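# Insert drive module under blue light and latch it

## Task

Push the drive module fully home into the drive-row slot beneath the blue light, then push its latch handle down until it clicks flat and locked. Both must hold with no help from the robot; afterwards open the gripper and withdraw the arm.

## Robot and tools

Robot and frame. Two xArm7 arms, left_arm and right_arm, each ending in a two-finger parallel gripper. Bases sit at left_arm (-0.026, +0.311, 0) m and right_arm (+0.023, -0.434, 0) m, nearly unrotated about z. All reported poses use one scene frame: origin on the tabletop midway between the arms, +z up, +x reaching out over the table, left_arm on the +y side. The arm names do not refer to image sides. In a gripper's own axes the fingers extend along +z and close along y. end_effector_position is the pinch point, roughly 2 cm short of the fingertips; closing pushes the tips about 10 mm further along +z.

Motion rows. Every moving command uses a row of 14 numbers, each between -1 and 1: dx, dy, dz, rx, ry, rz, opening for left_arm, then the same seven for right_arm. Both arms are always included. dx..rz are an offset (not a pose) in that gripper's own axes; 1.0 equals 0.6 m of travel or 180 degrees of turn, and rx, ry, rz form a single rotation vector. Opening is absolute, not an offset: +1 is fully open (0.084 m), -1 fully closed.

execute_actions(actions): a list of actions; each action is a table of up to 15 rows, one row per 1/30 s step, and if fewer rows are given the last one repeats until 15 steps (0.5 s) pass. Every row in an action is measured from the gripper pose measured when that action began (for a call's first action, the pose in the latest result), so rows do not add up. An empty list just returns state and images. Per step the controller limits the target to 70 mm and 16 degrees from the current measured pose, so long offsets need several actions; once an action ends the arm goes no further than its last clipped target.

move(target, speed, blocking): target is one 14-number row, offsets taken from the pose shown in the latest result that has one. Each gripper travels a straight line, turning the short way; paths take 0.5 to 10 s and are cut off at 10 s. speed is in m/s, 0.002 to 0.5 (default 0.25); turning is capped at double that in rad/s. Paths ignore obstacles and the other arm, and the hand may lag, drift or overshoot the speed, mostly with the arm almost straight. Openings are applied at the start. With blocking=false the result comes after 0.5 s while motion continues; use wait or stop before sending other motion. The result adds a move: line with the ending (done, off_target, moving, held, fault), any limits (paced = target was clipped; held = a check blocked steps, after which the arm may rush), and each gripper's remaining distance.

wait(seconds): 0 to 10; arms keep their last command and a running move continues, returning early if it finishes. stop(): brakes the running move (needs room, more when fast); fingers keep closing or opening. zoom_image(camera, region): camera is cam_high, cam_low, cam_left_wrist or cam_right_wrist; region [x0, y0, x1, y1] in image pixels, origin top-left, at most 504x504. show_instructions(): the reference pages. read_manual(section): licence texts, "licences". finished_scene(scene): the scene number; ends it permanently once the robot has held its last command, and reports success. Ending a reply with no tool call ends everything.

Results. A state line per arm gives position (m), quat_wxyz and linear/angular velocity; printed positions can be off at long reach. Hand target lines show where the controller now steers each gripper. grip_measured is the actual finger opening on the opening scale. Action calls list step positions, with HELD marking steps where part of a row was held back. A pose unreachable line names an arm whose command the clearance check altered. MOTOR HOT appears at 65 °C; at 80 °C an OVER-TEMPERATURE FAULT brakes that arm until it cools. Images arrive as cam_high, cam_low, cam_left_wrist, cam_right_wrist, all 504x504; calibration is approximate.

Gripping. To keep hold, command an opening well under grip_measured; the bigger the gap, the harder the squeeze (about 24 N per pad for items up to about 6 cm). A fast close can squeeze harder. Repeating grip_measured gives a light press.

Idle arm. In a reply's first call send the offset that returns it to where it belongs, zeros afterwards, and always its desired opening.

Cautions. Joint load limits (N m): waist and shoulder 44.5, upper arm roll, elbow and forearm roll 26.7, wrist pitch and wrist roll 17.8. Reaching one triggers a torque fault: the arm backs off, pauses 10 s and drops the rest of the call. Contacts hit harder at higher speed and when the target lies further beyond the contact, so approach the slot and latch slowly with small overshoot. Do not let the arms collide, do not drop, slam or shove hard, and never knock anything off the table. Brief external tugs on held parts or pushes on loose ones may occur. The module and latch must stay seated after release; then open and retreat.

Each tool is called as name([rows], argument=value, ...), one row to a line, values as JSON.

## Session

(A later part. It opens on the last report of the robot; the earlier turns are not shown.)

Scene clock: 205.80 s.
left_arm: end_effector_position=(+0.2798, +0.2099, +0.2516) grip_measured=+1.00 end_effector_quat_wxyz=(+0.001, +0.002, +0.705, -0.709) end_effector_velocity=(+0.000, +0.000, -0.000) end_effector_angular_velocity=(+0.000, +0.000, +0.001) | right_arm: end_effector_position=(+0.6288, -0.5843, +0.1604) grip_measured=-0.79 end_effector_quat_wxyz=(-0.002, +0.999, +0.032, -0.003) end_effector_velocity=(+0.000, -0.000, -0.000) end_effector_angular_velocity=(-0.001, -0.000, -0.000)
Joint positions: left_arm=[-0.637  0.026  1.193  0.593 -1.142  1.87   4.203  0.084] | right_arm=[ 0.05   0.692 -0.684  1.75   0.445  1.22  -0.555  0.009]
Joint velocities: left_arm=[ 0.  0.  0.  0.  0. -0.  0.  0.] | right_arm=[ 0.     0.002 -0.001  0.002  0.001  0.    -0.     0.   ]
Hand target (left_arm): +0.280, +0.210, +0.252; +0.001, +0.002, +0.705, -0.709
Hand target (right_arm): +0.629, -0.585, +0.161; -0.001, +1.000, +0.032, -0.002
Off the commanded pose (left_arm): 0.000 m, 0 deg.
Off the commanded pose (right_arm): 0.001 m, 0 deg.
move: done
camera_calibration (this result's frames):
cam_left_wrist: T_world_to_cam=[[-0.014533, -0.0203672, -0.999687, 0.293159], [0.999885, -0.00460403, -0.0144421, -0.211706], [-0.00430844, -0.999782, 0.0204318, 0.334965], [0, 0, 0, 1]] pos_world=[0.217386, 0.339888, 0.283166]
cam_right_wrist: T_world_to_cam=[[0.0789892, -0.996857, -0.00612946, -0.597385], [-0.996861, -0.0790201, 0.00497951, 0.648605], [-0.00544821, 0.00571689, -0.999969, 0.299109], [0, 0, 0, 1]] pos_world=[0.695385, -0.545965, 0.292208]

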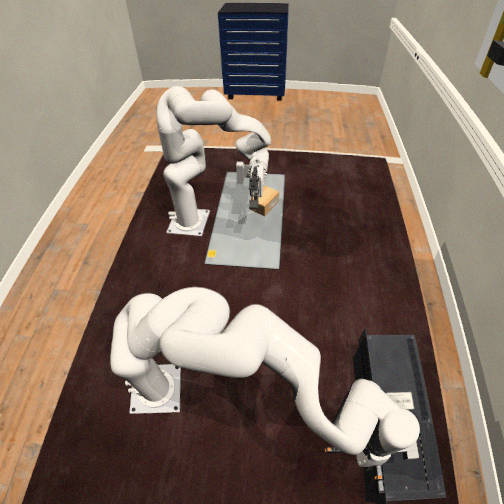

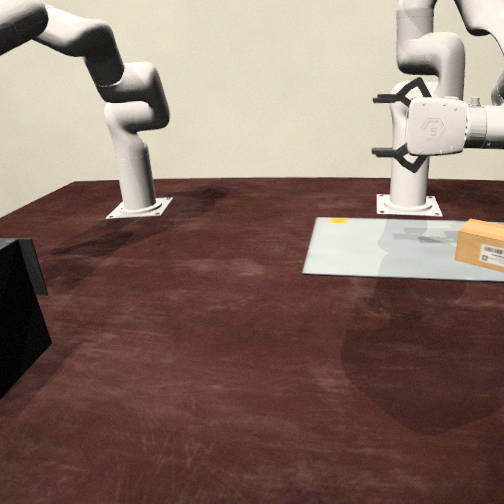

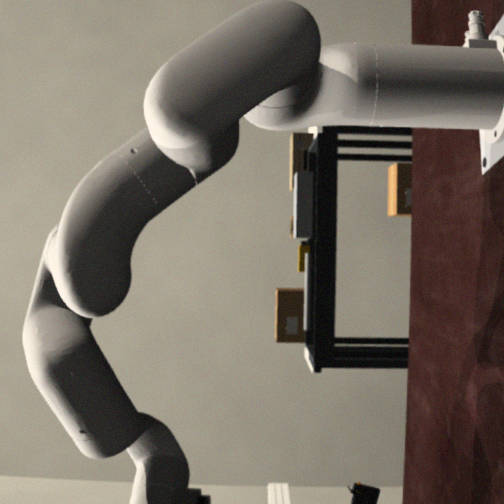

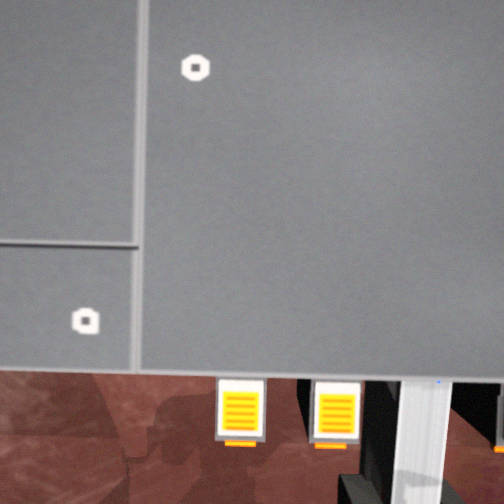

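move(target=[0,0,0,0,0,0,1, 0,0,0,0,0,0,-0.4], speed=0.03)

move(target=[0,0,0,0,0,0,1, 0,0,-0.1,0,0,0,-0.4], speed=0.06)

move(target=[0,0,0,0,0,0,1, -0.125,0,0,0,0,0,-0.4], speed=0.08)

move(target=[0,0,0,0,0,0,1, 0,0,0.103,0,0,0,-1], speed=0.05)

Scene clock: 214.17 s.
left_arm: end_effector_position=(+0.2798, +0.2099, +0.2516) grip_measured=+1.00 end_effector_quat_wxyz=(+0.001, +0.002, +0.705, -0.709) end_effector_velocity=(-0.000, -0.000, -0.000) end_effector_angular_velocity=(+0.000, +0.001, -0.000) | right_arm: end_effector_position=(+0.6290, -0.5842, +0.1606) grip_measured=-0.42 end_effector_quat_wxyz=(-0.001, +0.999, +0.032, -0.003) end_effector_velocity=(-0.001, -0.001, -0.002) end_effector_angular_velocity=(-0.001, +0.004, -0.002)
Joint positions: left_arm=[-0.637  0.026  1.193  0.593 -1.142  1.87   4.203  0.084] | right_arm=[ 0.05   0.692 -0.684  1.75   0.445  1.22  -0.555  0.026]
Joint velocities: left_arm=[-0.     0.001 -0.    -0.    -0.    -0.    -0.001 -0.   ] | right_arm=[-0.001  0.002 -0.001 -0.001 -0.     0.001 -0.     0.   ]
Hand target (left_arm): +0.280, +0.210, +0.252; +0.001, +0.002, +0.705, -0.709
Hand target (right_arm): +0.629, -0.584, +0.160; -0.002, +0.999, +0.032, -0.003
Off the commanded pose (left_arm): 0.000 m, 0 deg.
Off the commanded pose (right_arm): 0.000 m, 0 deg.
move: done
camera_calibration (this result's frames):
cam_left_wrist: T_world_to_cam=[[-0.0145332, -0.0203671, -0.999687, 0.293159], [0.999885, -0.00460405, -0.0144422, -0.211706], [-0.00430847, -0.999782, 0.0204317, 0.334965], [0, 0, 0, 1]] pos_world=[0.217386, 0.339888, 0.283166]
cam_right_wrist: T_world_to_cam=[[0.0791268, -0.996846, -0.00605077, -0.597436], [-0.996852, -0.079155, 0.00456572, 0.648709], [-0.00503027, 0.00567045, -0.999971, 0.298976], [0, 0, 0, 1]] pos_world=[0.695444, -0.545899, 0.292391]

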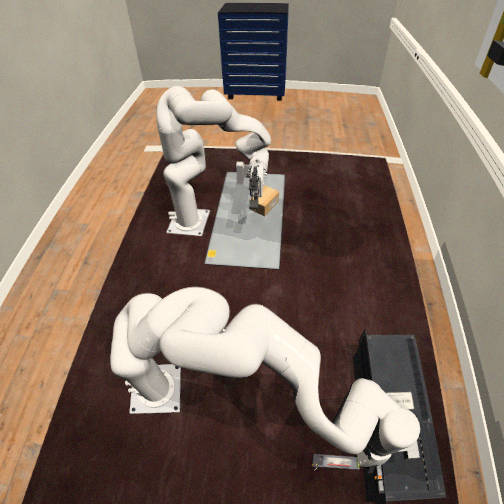

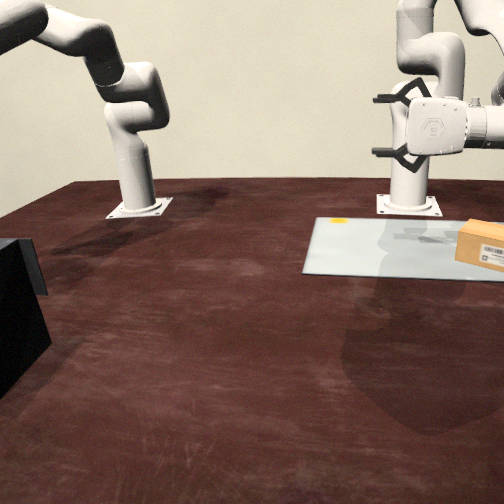

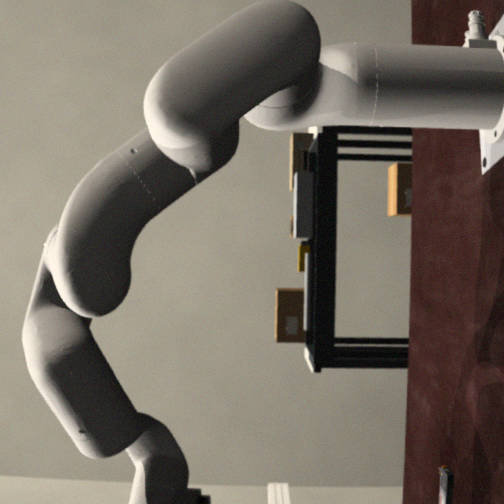

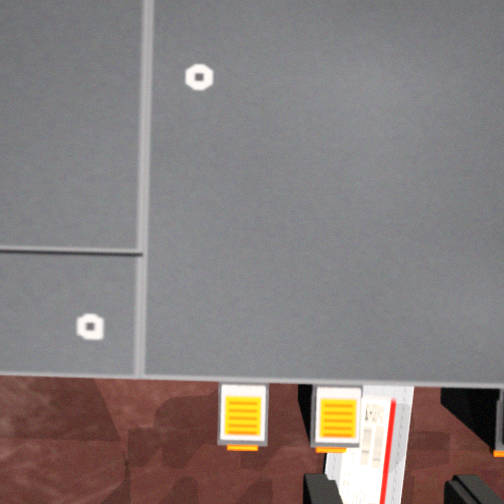

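Scene clock: 215.43 s.
left_arm: end_effector_position=(+0.2798, +0.2099, +0.2516) grip_measured=+1.00 end_effector_quat_wxyz=(+0.001, +0.002, +0.705, -0.709) end_effector_velocity=(-0.000, +0.000, +0.000) end_effector_angular_velocity=(-0.000, +0.001, +0.000) | right_arm: end_effector_position=(+0.6290, -0.5846, +0.2201) grip_measured=-0.42 end_effector_quat_wxyz=(-0.002, +1.000, +0.031, -0.003) end_effector_velocity=(-0.002, +0.001, -0.005) end_effector_angular_velocity=(+0.003, +0.013, +0.001)
Joint positions: left_arm=[-0.637  0.026  1.193  0.593 -1.142  1.87   4.203  0.084] | right_arm=[ 0.031  0.657 -0.701  1.874  0.415  1.366 -0.529  0.026]
Joint velocities: left_arm=[ 0.    -0.     0.001 -0.     0.    -0.    -0.001 -0.   ] | right_arm=[-0.001  0.006  0.003 -0.004 -0.001  0.004 -0.     0.   ]
Hand target (left_arm): +0.280, +0.210, +0.252; +0.001, +0.002, +0.705, -0.709
Hand target (right_arm): +0.629, -0.585, +0.221; -0.001, +1.000, +0.031, -0.003
Off the commanded pose (left_arm): 0.000 m, 0 deg.
Off the commanded pose (right_arm): 0.001 m, 0 deg.
move: done
camera_calibration (this result's frames):
cam_left_wrist: T_world_to_cam=[[-0.0145335, -0.0203672, -0.999687, 0.29316], [0.999885, -0.00460387, -0.0144426, -0.211706], [-0.00430827, -0.999782, 0.0204317, 0.334965], [0, 0, 0, 1]] pos_world=[0.217386, 0.339888, 0.283166]
cam_right_wrist: T_world_to_cam=[[0.0785804, -0.996888, -0.00627791, -0.597091], [-0.996891, -0.078614, 0.00528803, 0.648674], [-0.00576511, 0.00584286, -0.999966, 0.359094], [0, 0, 0, 1]] pos_world=[0.695647, -0.546336, 0.351903]

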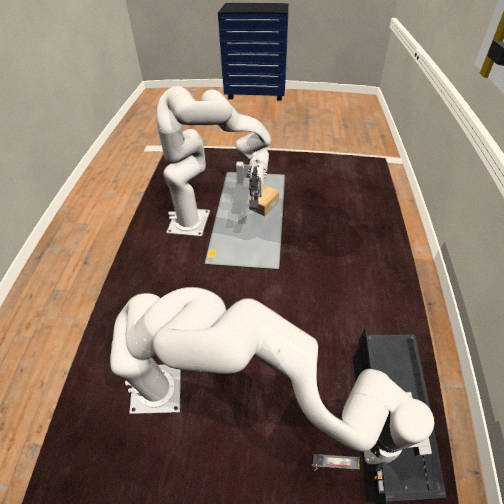

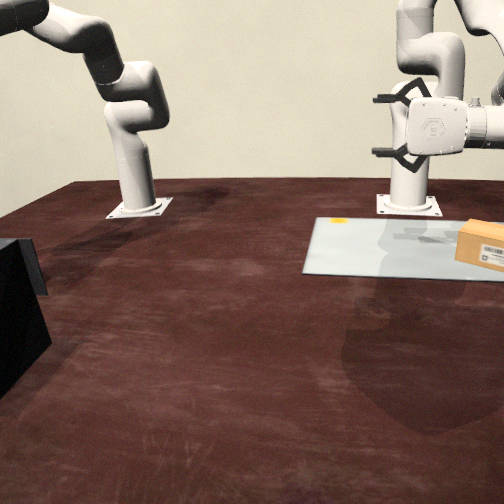

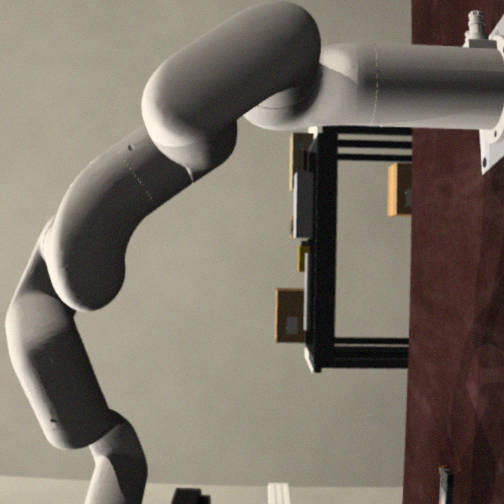

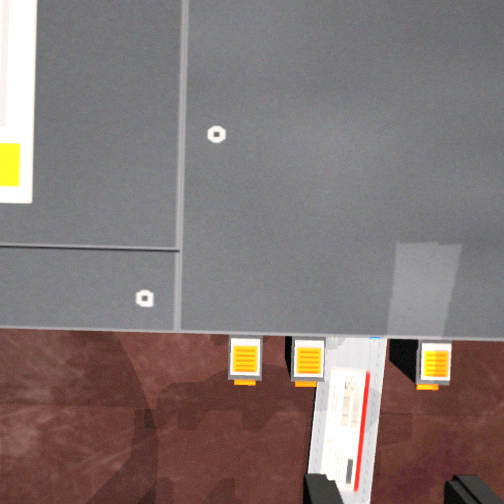

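Scene clock: 216.70 s.
left_arm: end_effector_position=(+0.2798, +0.2099, +0.2516) grip_measured=+1.00 end_effector_quat_wxyz=(+0.001, +0.002, +0.705, -0.709) end_effector_velocity=(-0.000, -0.000, -0.001) end_effector_angular_velocity=(+0.002, +0.002, -0.001) | right_arm: end_effector_position=(+0.5544, -0.5891, +0.2205) grip_measured=-0.42 end_effector_quat_wxyz=(-0.002, +0.999, +0.032, -0.003) end_effector_velocity=(-0.001, +0.001, -0.003) end_effector_angular_velocity=(+0.000, +0.005, +0.002)
Joint positions: left_arm=[-0.637  0.026  1.193  0.593 -1.142  1.87   4.203  0.084] | right_arm=[ 0.191  0.382 -0.783  1.469  0.286  1.213 -0.539  0.026]
Joint velocities: left_arm=[ 0.001  0.002 -0.001 -0.     0.001 -0.     0.    -0.   ] | right_arm=[ 0.001  0.002  0.002 -0.004 -0.    -0.002 -0.     0.   ]
Hand target (left_arm): +0.280, +0.210, +0.252; +0.001, +0.002, +0.705, -0.709
Hand target (right_arm): +0.554, -0.589, +0.221; -0.002, +1.000, +0.031, -0.003
Off the commanded pose (left_arm): 0.000 m, 0 deg.
Off the commanded pose (right_arm): 0.000 m, 0 deg.
move: done
camera_calibration (this result's frames):
cam_left_wrist: T_world_to_cam=[[-0.0145332, -0.0203672, -0.999687, 0.293159], [0.999885, -0.00460375, -0.0144423, -0.211706], [-0.00430816, -0.999782, 0.0204317, 0.334965], [0, 0, 0, 1]] pos_world=[0.217386, 0.339888, 0.283166]
cam_right_wrist: T_world_to_cam=[[0.0790017, -0.996852, -0.00675224, -0.595826], [-0.996858, -0.0790373, 0.00517557, 0.573643], [-0.00569295, 0.00632215, -0.999964, 0.359244], [0, 0, 0, 1]] pos_world=[0.620957, -0.550882, 0.352239]

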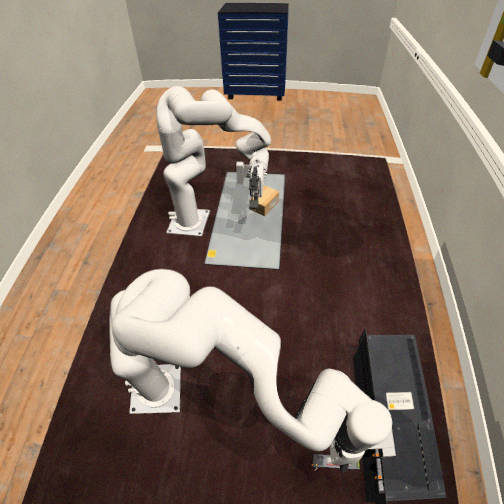

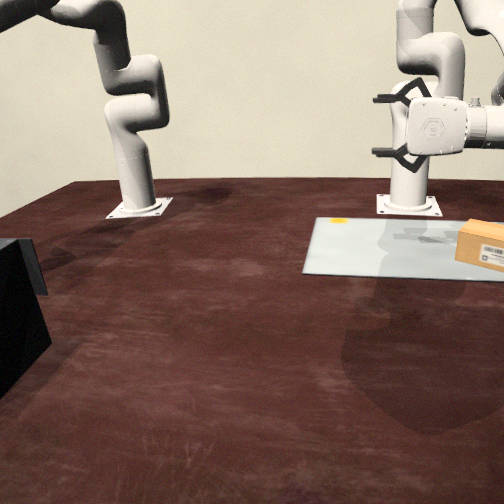

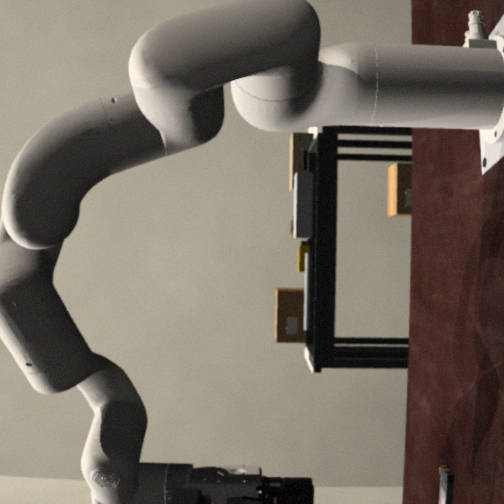

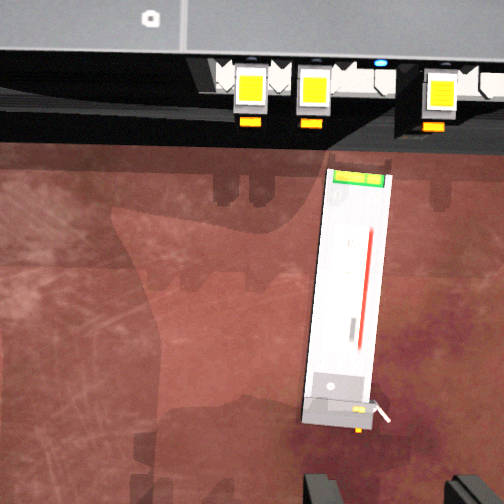

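Scene clock: 218.20 s.
left_arm: end_effector_position=(+0.2798, +0.2099, +0.2516) grip_measured=+1.00 end_effector_quat_wxyz=(+0.001, +0.002, +0.705, -0.709) end_effector_velocity=(-0.000, -0.000, +0.000) end_effector_angular_velocity=(-0.001, -0.001, -0.000) | right_arm: end_effector_position=(+0.5543, -0.5887, +0.1590) grip_measured=-1.00 end_effector_quat_wxyz=(-0.002, +0.999, +0.032, -0.003) end_effector_velocity=(+0.002, -0.002, +0.003) end_effector_angular_velocity=(-0.001, -0.010, -0.005)
Joint positions: left_arm=[-0.637  0.026  1.193  0.593 -1.142  1.87   4.203  0.084] | right_arm=[ 0.179  0.443 -0.753  1.365  0.343  1.064 -0.578  0.   ]
Joint velocities: left_arm=[-0.    -0.001  0.    -0.    -0.     0.     0.     0.   ] | right_arm=[-0.002 -0.004 -0.003  0.003  0.002 -0.003  0.     0.   ]
Hand target (left_arm): +0.280, +0.210, +0.252; +0.001, +0.002, +0.705, -0.709
Hand target (right_arm): +0.554, -0.589, +0.159; -0.002, +0.999, +0.032, -0.003
Off the commanded pose (left_arm): 0.000 m, 0 deg.
Off the commanded pose (right_arm): 0.000 m, 0 deg.
move: done
camera_calibration (this result's frames):
cam_left_wrist: T_world_to_cam=[[-0.0145333, -0.0203673, -0.999687, 0.29316], [0.999885, -0.00460365, -0.0144424, -0.211706], [-0.00430805, -0.999782, 0.0204318, 0.334965], [0, 0, 0, 1]] pos_world=[0.217386, 0.339888, 0.283166]
cam_right_wrist: T_world_to_cam=[[0.0795028, -0.996812, -0.00665371, -0.59608], [-0.996822, -0.0795341, 0.00458165, 0.573665], [-0.00509624, 0.00626831, -0.999967, 0.297399], [0, 0, 0, 1]] pos_world=[0.620747, -0.550418, 0.290795]

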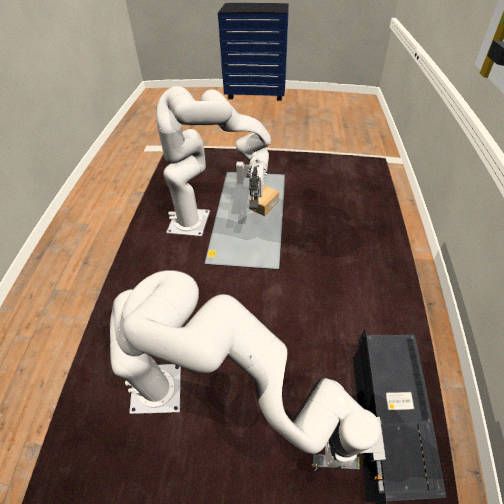

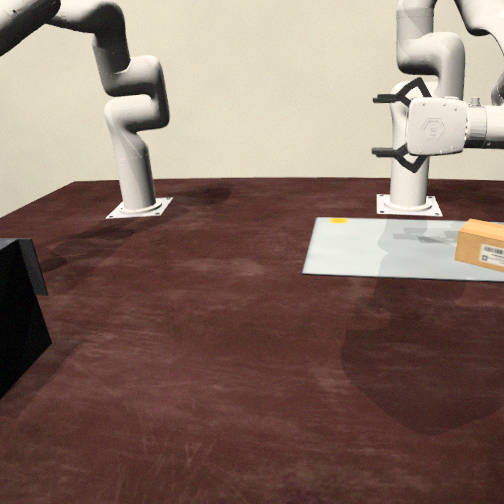

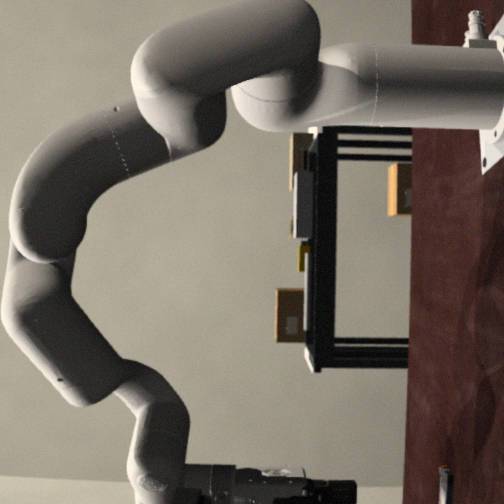

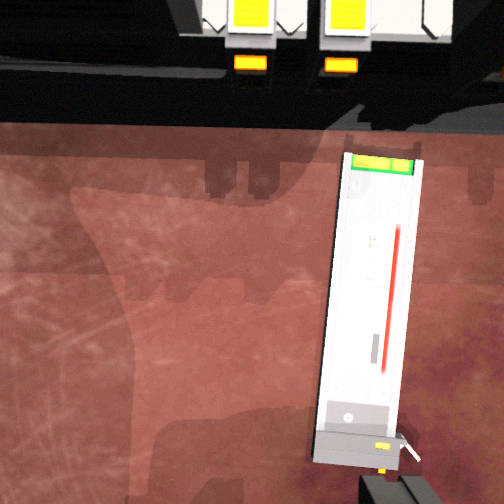

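move(target=[0,0,0,0,0,0,1, 0.051,0.027,0,0,0,-0.972,0.3], speed=0.3)

Scene clock: 249.47 s.
left_arm: end_effector_position=(+0.2798, +0.2099, +0.2516) grip_measured=+1.00 end_effector_quat_wxyz=(+0.001, +0.002, +0.705, -0.709) end_effector_velocity=(+0.000, +0.000, -0.000) end_effector_angular_velocity=(+0.001, +0.001, +0.001) | right_arm: end_effector_position=(+0.5858, -0.6029, +0.1581) grip_measured=+0.29 end_effector_quat_wxyz=(-0.003, +0.012, +1.000, +0.002) end_effector_velocity=(-0.000, -0.001, +0.000) end_effector_angular_velocity=(-0.001, -0.001, +0.001)
Joint positions: left_arm=[-0.637  0.026  1.193  0.593 -1.142  1.87   4.203  0.084] | right_arm=[-0.275  0.466 -0.246  1.524  0.127  1.08  -3.49   0.056]
Joint velocities: left_arm=[ 0.     0.     0.001  0.     0.001 -0.    -0.001 -0.   ] | right_arm=[-0.002 -0.    -0.     0.001 -0.001  0.    -0.003  0.   ]
Hand target (left_arm): +0.280, +0.210, +0.252; +0.001, +0.002, +0.705, -0.709
Hand target (right_arm): +0.586, -0.603, +0.158; -0.003, +0.012, +1.000, +0.002
Off the commanded pose (left_arm): 0.000 m, 0 deg.
Off the commanded pose (right_arm): 0.001 m, 0 deg.
move: done
camera_calibration (this result's frames):
cam_left_wrist: T_world_to_cam=[[-0.014533, -0.0203673, -0.999687, 0.29316], [0.999885, -0.00460366, -0.0144421, -0.211707], [-0.00430808, -0.999782, 0.0204319, 0.334965], [0, 0, 0, 1]] pos_world=[0.217386, 0.339888, 0.283166]
cam_right_wrist: T_world_to_cam=[[0.00874613, 0.99996, 0.00162704, 0.631246], [0.999943, -0.00873594, -0.00616516, -0.521318], [-0.0061507, 0.00168087, -0.99998, 0.294605], [0, 0, 0, 1]] pos_world=[0.517579, -0.636271, 0.290358]

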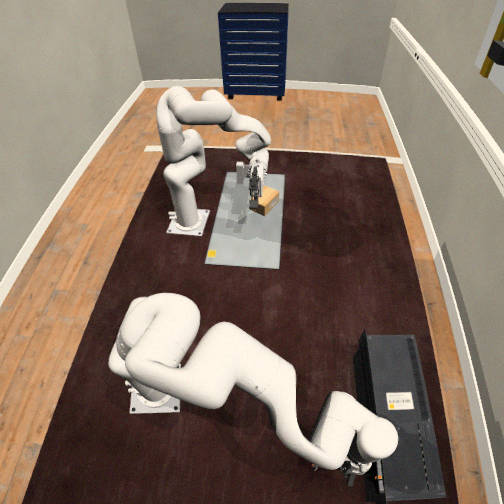

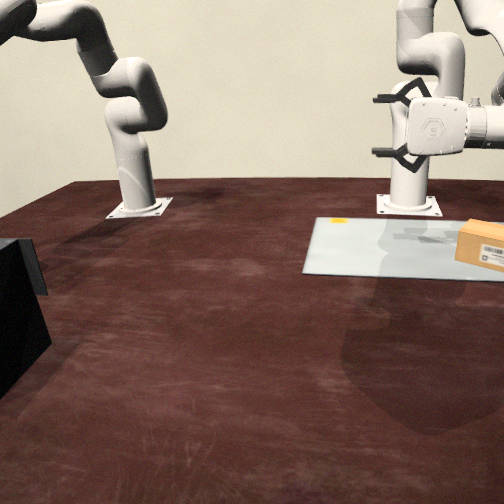

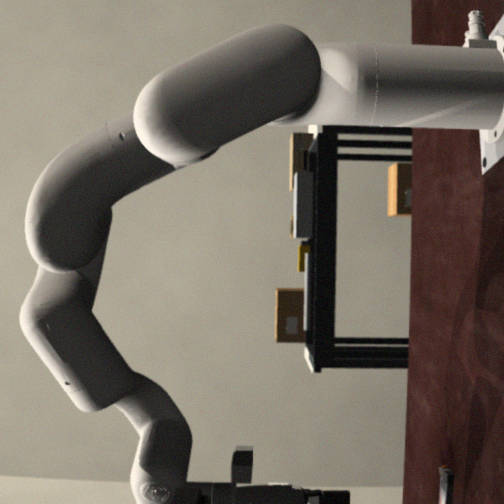

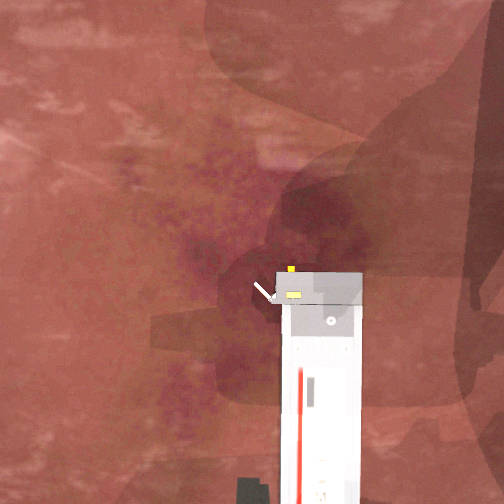

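move(target=[0,0,0,0,0,0,1, 0,-0.006,0.222,0,0,0,0.3], speed=0.06)

move(target=[0,0,0,0,0,0,1, 0,0,0,0,0,0,-1], speed=0.03)

Scene clock: 255.87 s.
left_arm: end_effector_position=(+0.2798, +0.2099, +0.2516) grip_measured=+1.00 end_effector_quat_wxyz=(+0.001, +0.002, +0.705, -0.709) end_effector_velocity=(-0.000, -0.000, -0.000) end_effector_angular_velocity=(+0.001, +0.003, -0.001) | right_arm: end_effector_position=(+0.5853, -0.6054, +0.0252) grip_measured=+0.29 end_effector_quat_wxyz=(-0.003, +0.012, +1.000, +0.002) end_effector_velocity=(+0.005, -0.001, +0.006) end_effector_angular_velocity=(-0.003, -0.016, +0.000)
Joint positions: left_arm=[-0.637  0.026  1.193  0.593 -1.142  1.87   4.203  0.084] | right_arm=[-0.299  0.662 -0.211  1.424  0.186  0.788 -3.533  0.056]
Joint velocities: left_arm=[-0.001  0.001  0.     0.     0.     0.    -0.002  0.   ] | right_arm=[ 0.    -0.006 -0.001  0.007  0.001 -0.003 -0.    -0.   ]
Hand target (left_arm): +0.280, +0.210, +0.252; +0.001, +0.002, +0.705, -0.709
Hand target (right_arm): +0.585, -0.605, +0.025; -0.003, +0.012, +1.000, +0.002
Off the commanded pose (left_arm): 0.000 m, 0 deg.
Off the commanded pose (right_arm): 0.001 m, 0 deg.
move: done
camera_calibration (this result's frames):
cam_left_wrist: T_world_to_cam=[[-0.0145329, -0.0203672, -0.999687, 0.293159], [0.999885, -0.00460349, -0.014442, -0.211707], [-0.00430791, -0.999782, 0.0204318, 0.334965], [0, 0, 0, 1]] pos_world=[0.217386, 0.339888, 0.283166]
cam_right_wrist: T_world_to_cam=[[0.00767603, 0.999969, 0.00147173, 0.63457], [0.999956, -0.00766794, -0.0054246, -0.521091], [-0.00541315, 0.0015133, -0.999984, 0.161217], [0, 0, 0, 1]] pos_world=[0.51707, -0.63879, 0.157454]

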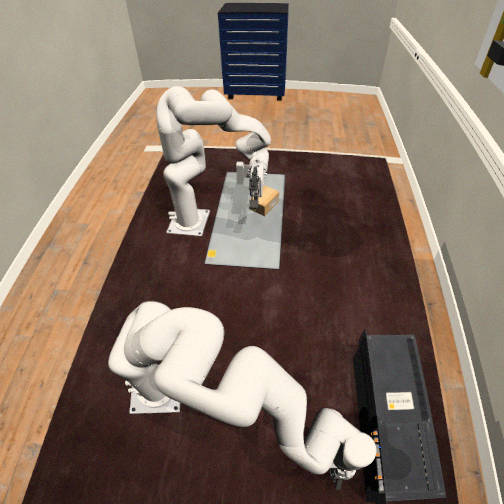

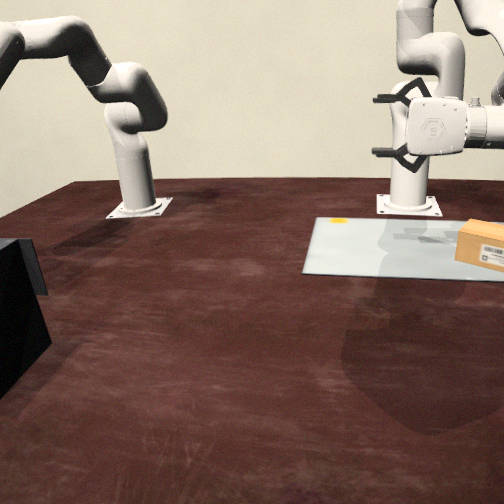

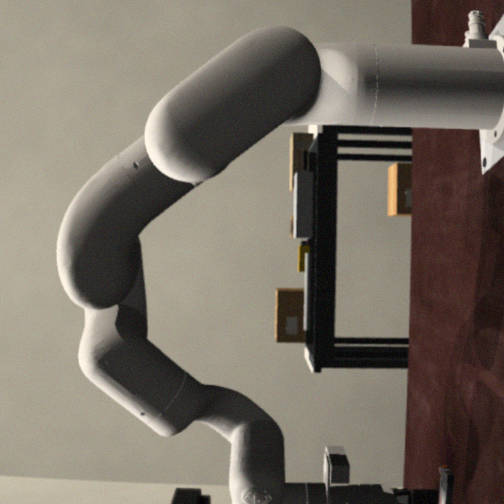

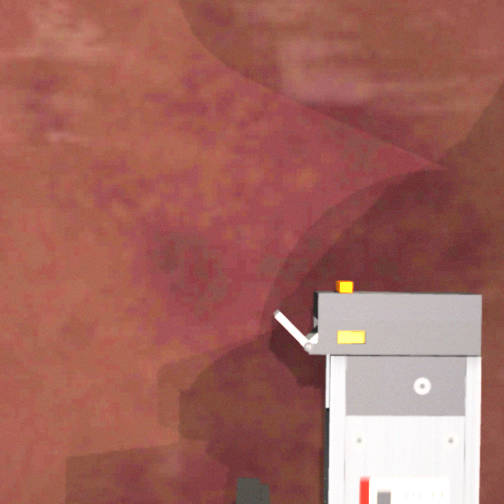

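Scene clock: 256.37 s.
left_arm: end_effector_position=(+0.2798, +0.2099, +0.2516) grip_measured=+1.00 end_effector_quat_wxyz=(+0.001, +0.002, +0.705, -0.709) end_effector_velocity=(+0.000, +0.000, -0.000) end_effector_angular_velocity=(+0.001, +0.001, +0.002) | right_arm: end_effector_position=(+0.5855, -0.6054, +0.0255) grip_measured=-0.24 end_effector_quat_wxyz=(-0.002, +0.012, +1.000, +0.002) end_effector_velocity=(-0.000, +0.001, -0.000) end_effector_angular_velocity=(+0.000, +0.001, +0.002)
Joint positions: left_arm=[-0.637  0.026  1.193  0.593 -1.142  1.87   4.203  0.084] | right_arm=[-0.299  0.661 -0.211  1.424  0.186  0.788 -3.533  0.034]
Joint velocities: left_arm=[ 0.     0.001  0.001 -0.    -0.     0.    -0.    -0.   ] | right_arm=[ 0.001 -0.     0.    -0.001 -0.     0.    -0.     0.   ]
Hand target (left_arm): +0.280, +0.210, +0.252; +0.001, +0.002, +0.705, -0.709
Hand target (right_arm): +0.585, -0.605, +0.025; -0.003, +0.012, +1.000, +0.002
Off the commanded pose (left_arm): 0.000 m, 0 deg.
Off the commanded pose (right_arm): 0.000 m, 0 deg.
move: done
camera_calibration (this result's frames):
cam_left_wrist: T_world_to_cam=[[-0.0145331, -0.0203672, -0.999687, 0.29316], [0.999885, -0.0046034, -0.0144422, -0.211707], [-0.00430781, -0.999782, 0.0204318, 0.334965], [0, 0, 0, 1]] pos_world=[0.217386, 0.339888, 0.283166]
cam_right_wrist: T_world_to_cam=[[0.00763643, 0.99997, 0.00136619, 0.634616], [0.999959, -0.00762967, -0.00488213, -0.521269], [-0.00487156, 0.00140341, -0.999987, 0.161084], [0, 0, 0, 1]] pos_world=[0.517186, -0.6388, 0.15767]

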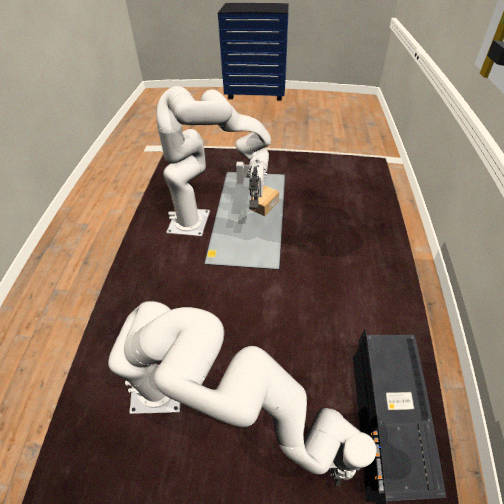

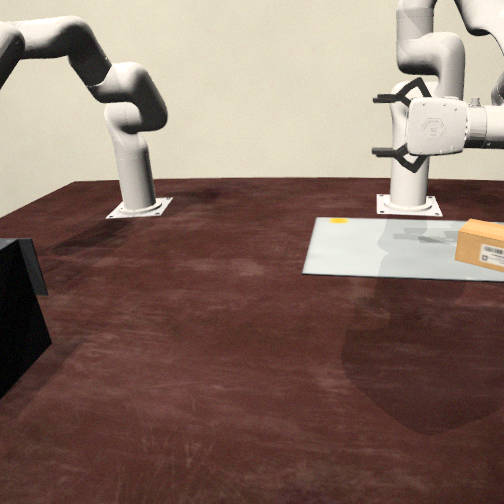

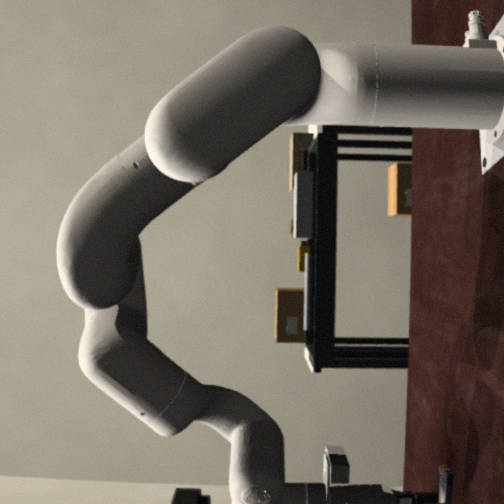

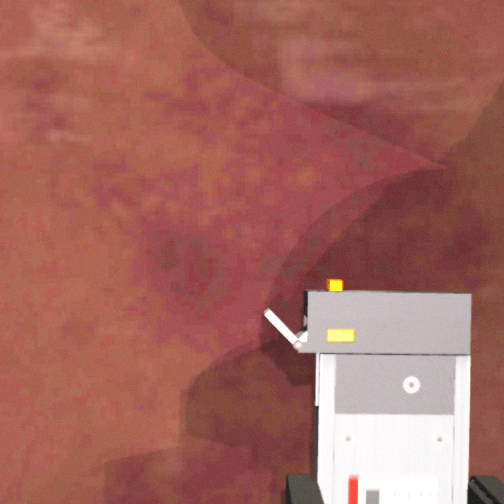

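move(target=[0,0,0,0,0,0,1, 0,0,-0.15,0,0,0,-1], speed=0.1)

move(target=[0,0,-0.08,0,0,0,1, 0.5,0.96,0,0,0,0.008,-1], speed=0.2)

Scene clock: 267.60 s.
left_arm: end_effector_position=(+0.2798, +0.2099, +0.2516) grip_measured=+1.00 end_effector_quat_wxyz=(+0.001, +0.002, +0.705, -0.709) end_effector_velocity=(+0.000, +0.000, +0.000) end_effector_angular_velocity=(-0.000, -0.001, +0.001) | right_arm: end_effector_position=(+0.5855, -0.6061, +0.1150) grip_measured=-0.24 end_effector_quat_wxyz=(-0.003, +0.012, +1.000, +0.002) end_effector_velocity=(+0.003, -0.002, +0.006) end_effector_angular_velocity=(-0.004, -0.013, -0.001)
Joint positions: left_arm=[-0.637  0.026  1.193  0.593 -1.142  1.87   4.203  0.084] | right_arm=[-0.284  0.518 -0.238  1.475  0.144  0.98  -3.507  0.034]
Joint velocities: left_arm=[0.    0.    0.001 0.    0.    0.    0.001 0.   ] | right_arm=[-0.001 -0.006 -0.001  0.007 -0.    -0.001  0.    -0.   ]
Hand target (left_arm): +0.280, +0.210, +0.252; +0.001, +0.002, +0.705, -0.709
Hand target (right_arm): +0.586, -0.606, +0.115; -0.002, +0.012, +1.000, +0.002
Off the commanded pose (left_arm): 0.000 m, 0 deg.
Off the commanded pose (right_arm): 0.001 m, 0 deg.
move: done
camera_calibration (this result's frames):
cam_left_wrist: T_world_to_cam=[[-0.014533, -0.0203672, -0.999687, 0.293159], [0.999885, -0.00460327, -0.0144421, -0.211707], [-0.00430768, -0.999782, 0.0204318, 0.334965], [0, 0, 0, 1]] pos_world=[0.217386, 0.339888, 0.283166]
cam_right_wrist: T_world_to_cam=[[0.00829583, 0.999964, 0.00161673, 0.634741], [0.999948, -0.00828613, -0.00591614, -0.521146], [-0.00590253, 0.00166572, -0.999981, 0.251336], [0, 0, 0, 1]] pos_world=[0.517337, -0.639455, 0.247222]

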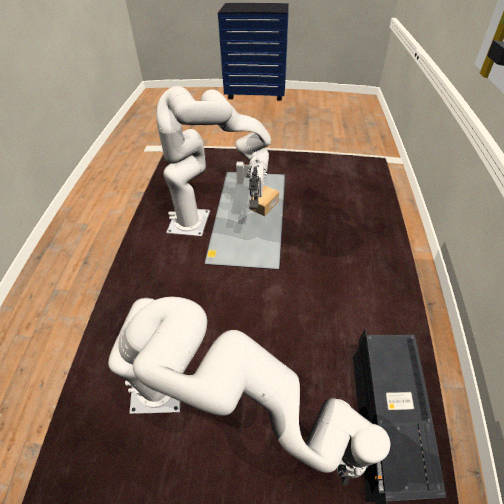

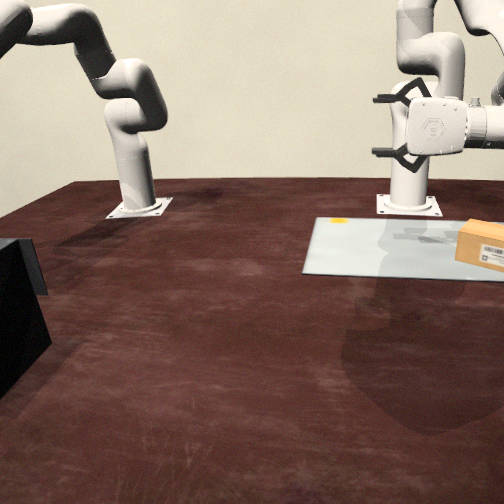

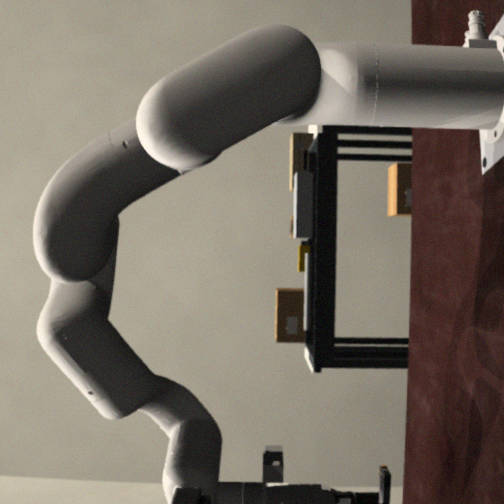

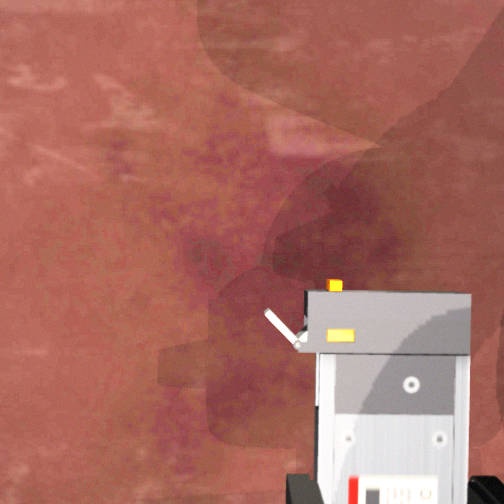

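Scene clock: 271.30 s.
left_arm: end_effector_position=(+0.2797, +0.2578, +0.2515) grip_measured=+1.00 end_effector_quat_wxyz=(+0.001, +0.002, +0.705, -0.709) end_effector_velocity=(-0.000, -0.000, +0.000) end_effector_angular_velocity=(-0.000, +0.000, -0.001) | right_arm: end_effector_position=(+0.3024, -0.0222, +0.1206) grip_measured=-0.24 end_effector_quat_wxyz=(-0.001, +0.025, +1.000, +0.003) end_effector_velocity=(-0.006, +0.005, +0.001) end_effector_angular_velocity=(+0.004, +0.001, +0.013)
Joint positions: left_arm=[-0.485  0.23   1.194  0.706 -1.093  2.091  4.297  0.084] | right_arm=[ 0.518  0.222  0.282  1.056 -0.077  0.84  -2.063  0.034]
Joint velocities: left_arm=[-0.    -0.002  0.     0.     0.001  0.    -0.001  0.   ] | right_arm=[ 0.006  0.     0.009  0.002  0.001 -0.001  0.001  0.   ]
Hand target (left_arm): +0.280, +0.258, +0.251; +0.001, +0.002, +0.705, -0.709
Hand target (right_arm): +0.302, -0.022, +0.121; -0.001, +0.025, +1.000, +0.003
Off the commanded pose (left_arm): 0.000 m, 0 deg.
Off the commanded pose (right_arm): 0.003 m, 0 deg.
move: done
camera_calibration (this result's frames):
cam_left_wrist: T_world_to_cam=[[-0.0142259, -0.0194948, -0.999709, 0.293699], [0.999888, -0.00488898, -0.0141332, -0.211435], [-0.00461203, -0.999798, 0.0195622, 0.383201], [0, 0, 0, 1]] pos_world=[0.217357, 0.387816, 0.283129]
cam_right_wrist: T_world_to_cam=[[0.0347329, 0.999393, 0.00260807, 0.0451641], [0.999394, -0.0347272, -0.00219652, -0.23399], [-0.00210461, 0.00268278, -0.999994, 0.253178], [0, 0, 0, 1]] pos_world=[0.232812, -0.0539417, 0.252544]

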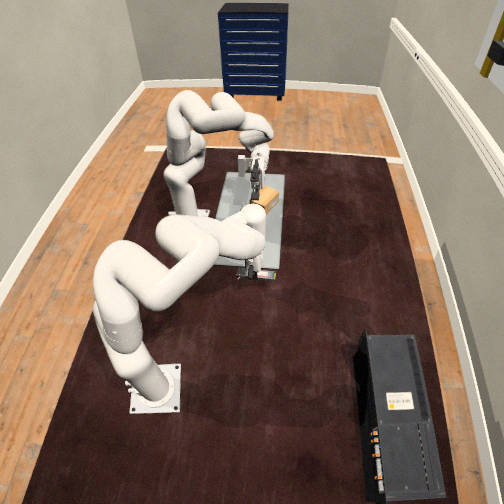

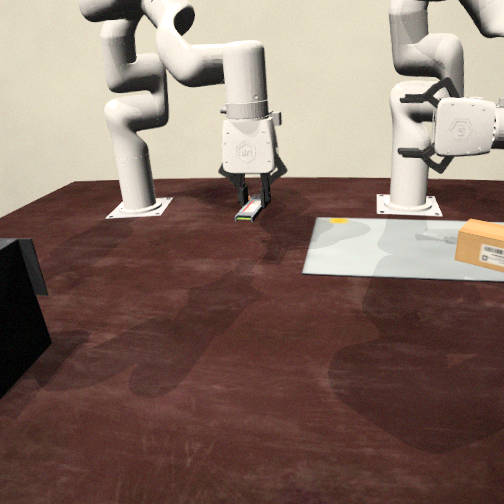

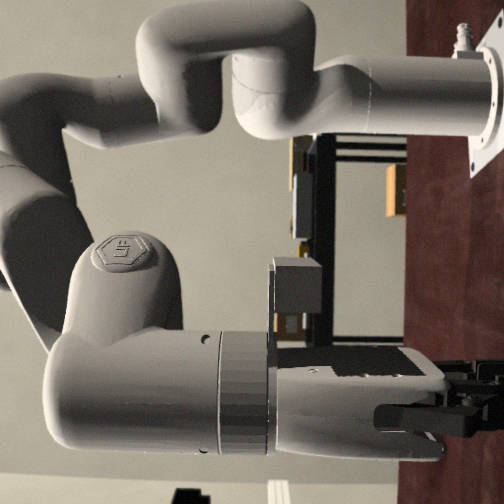

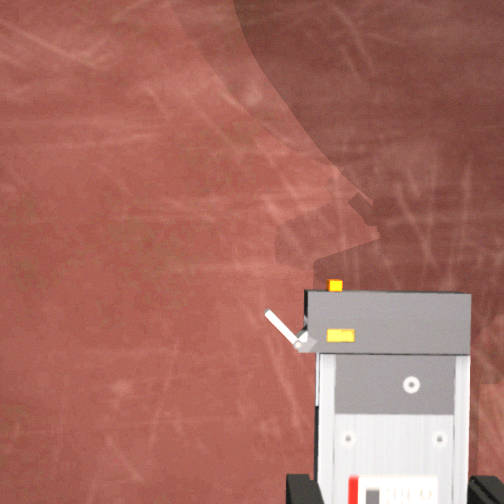

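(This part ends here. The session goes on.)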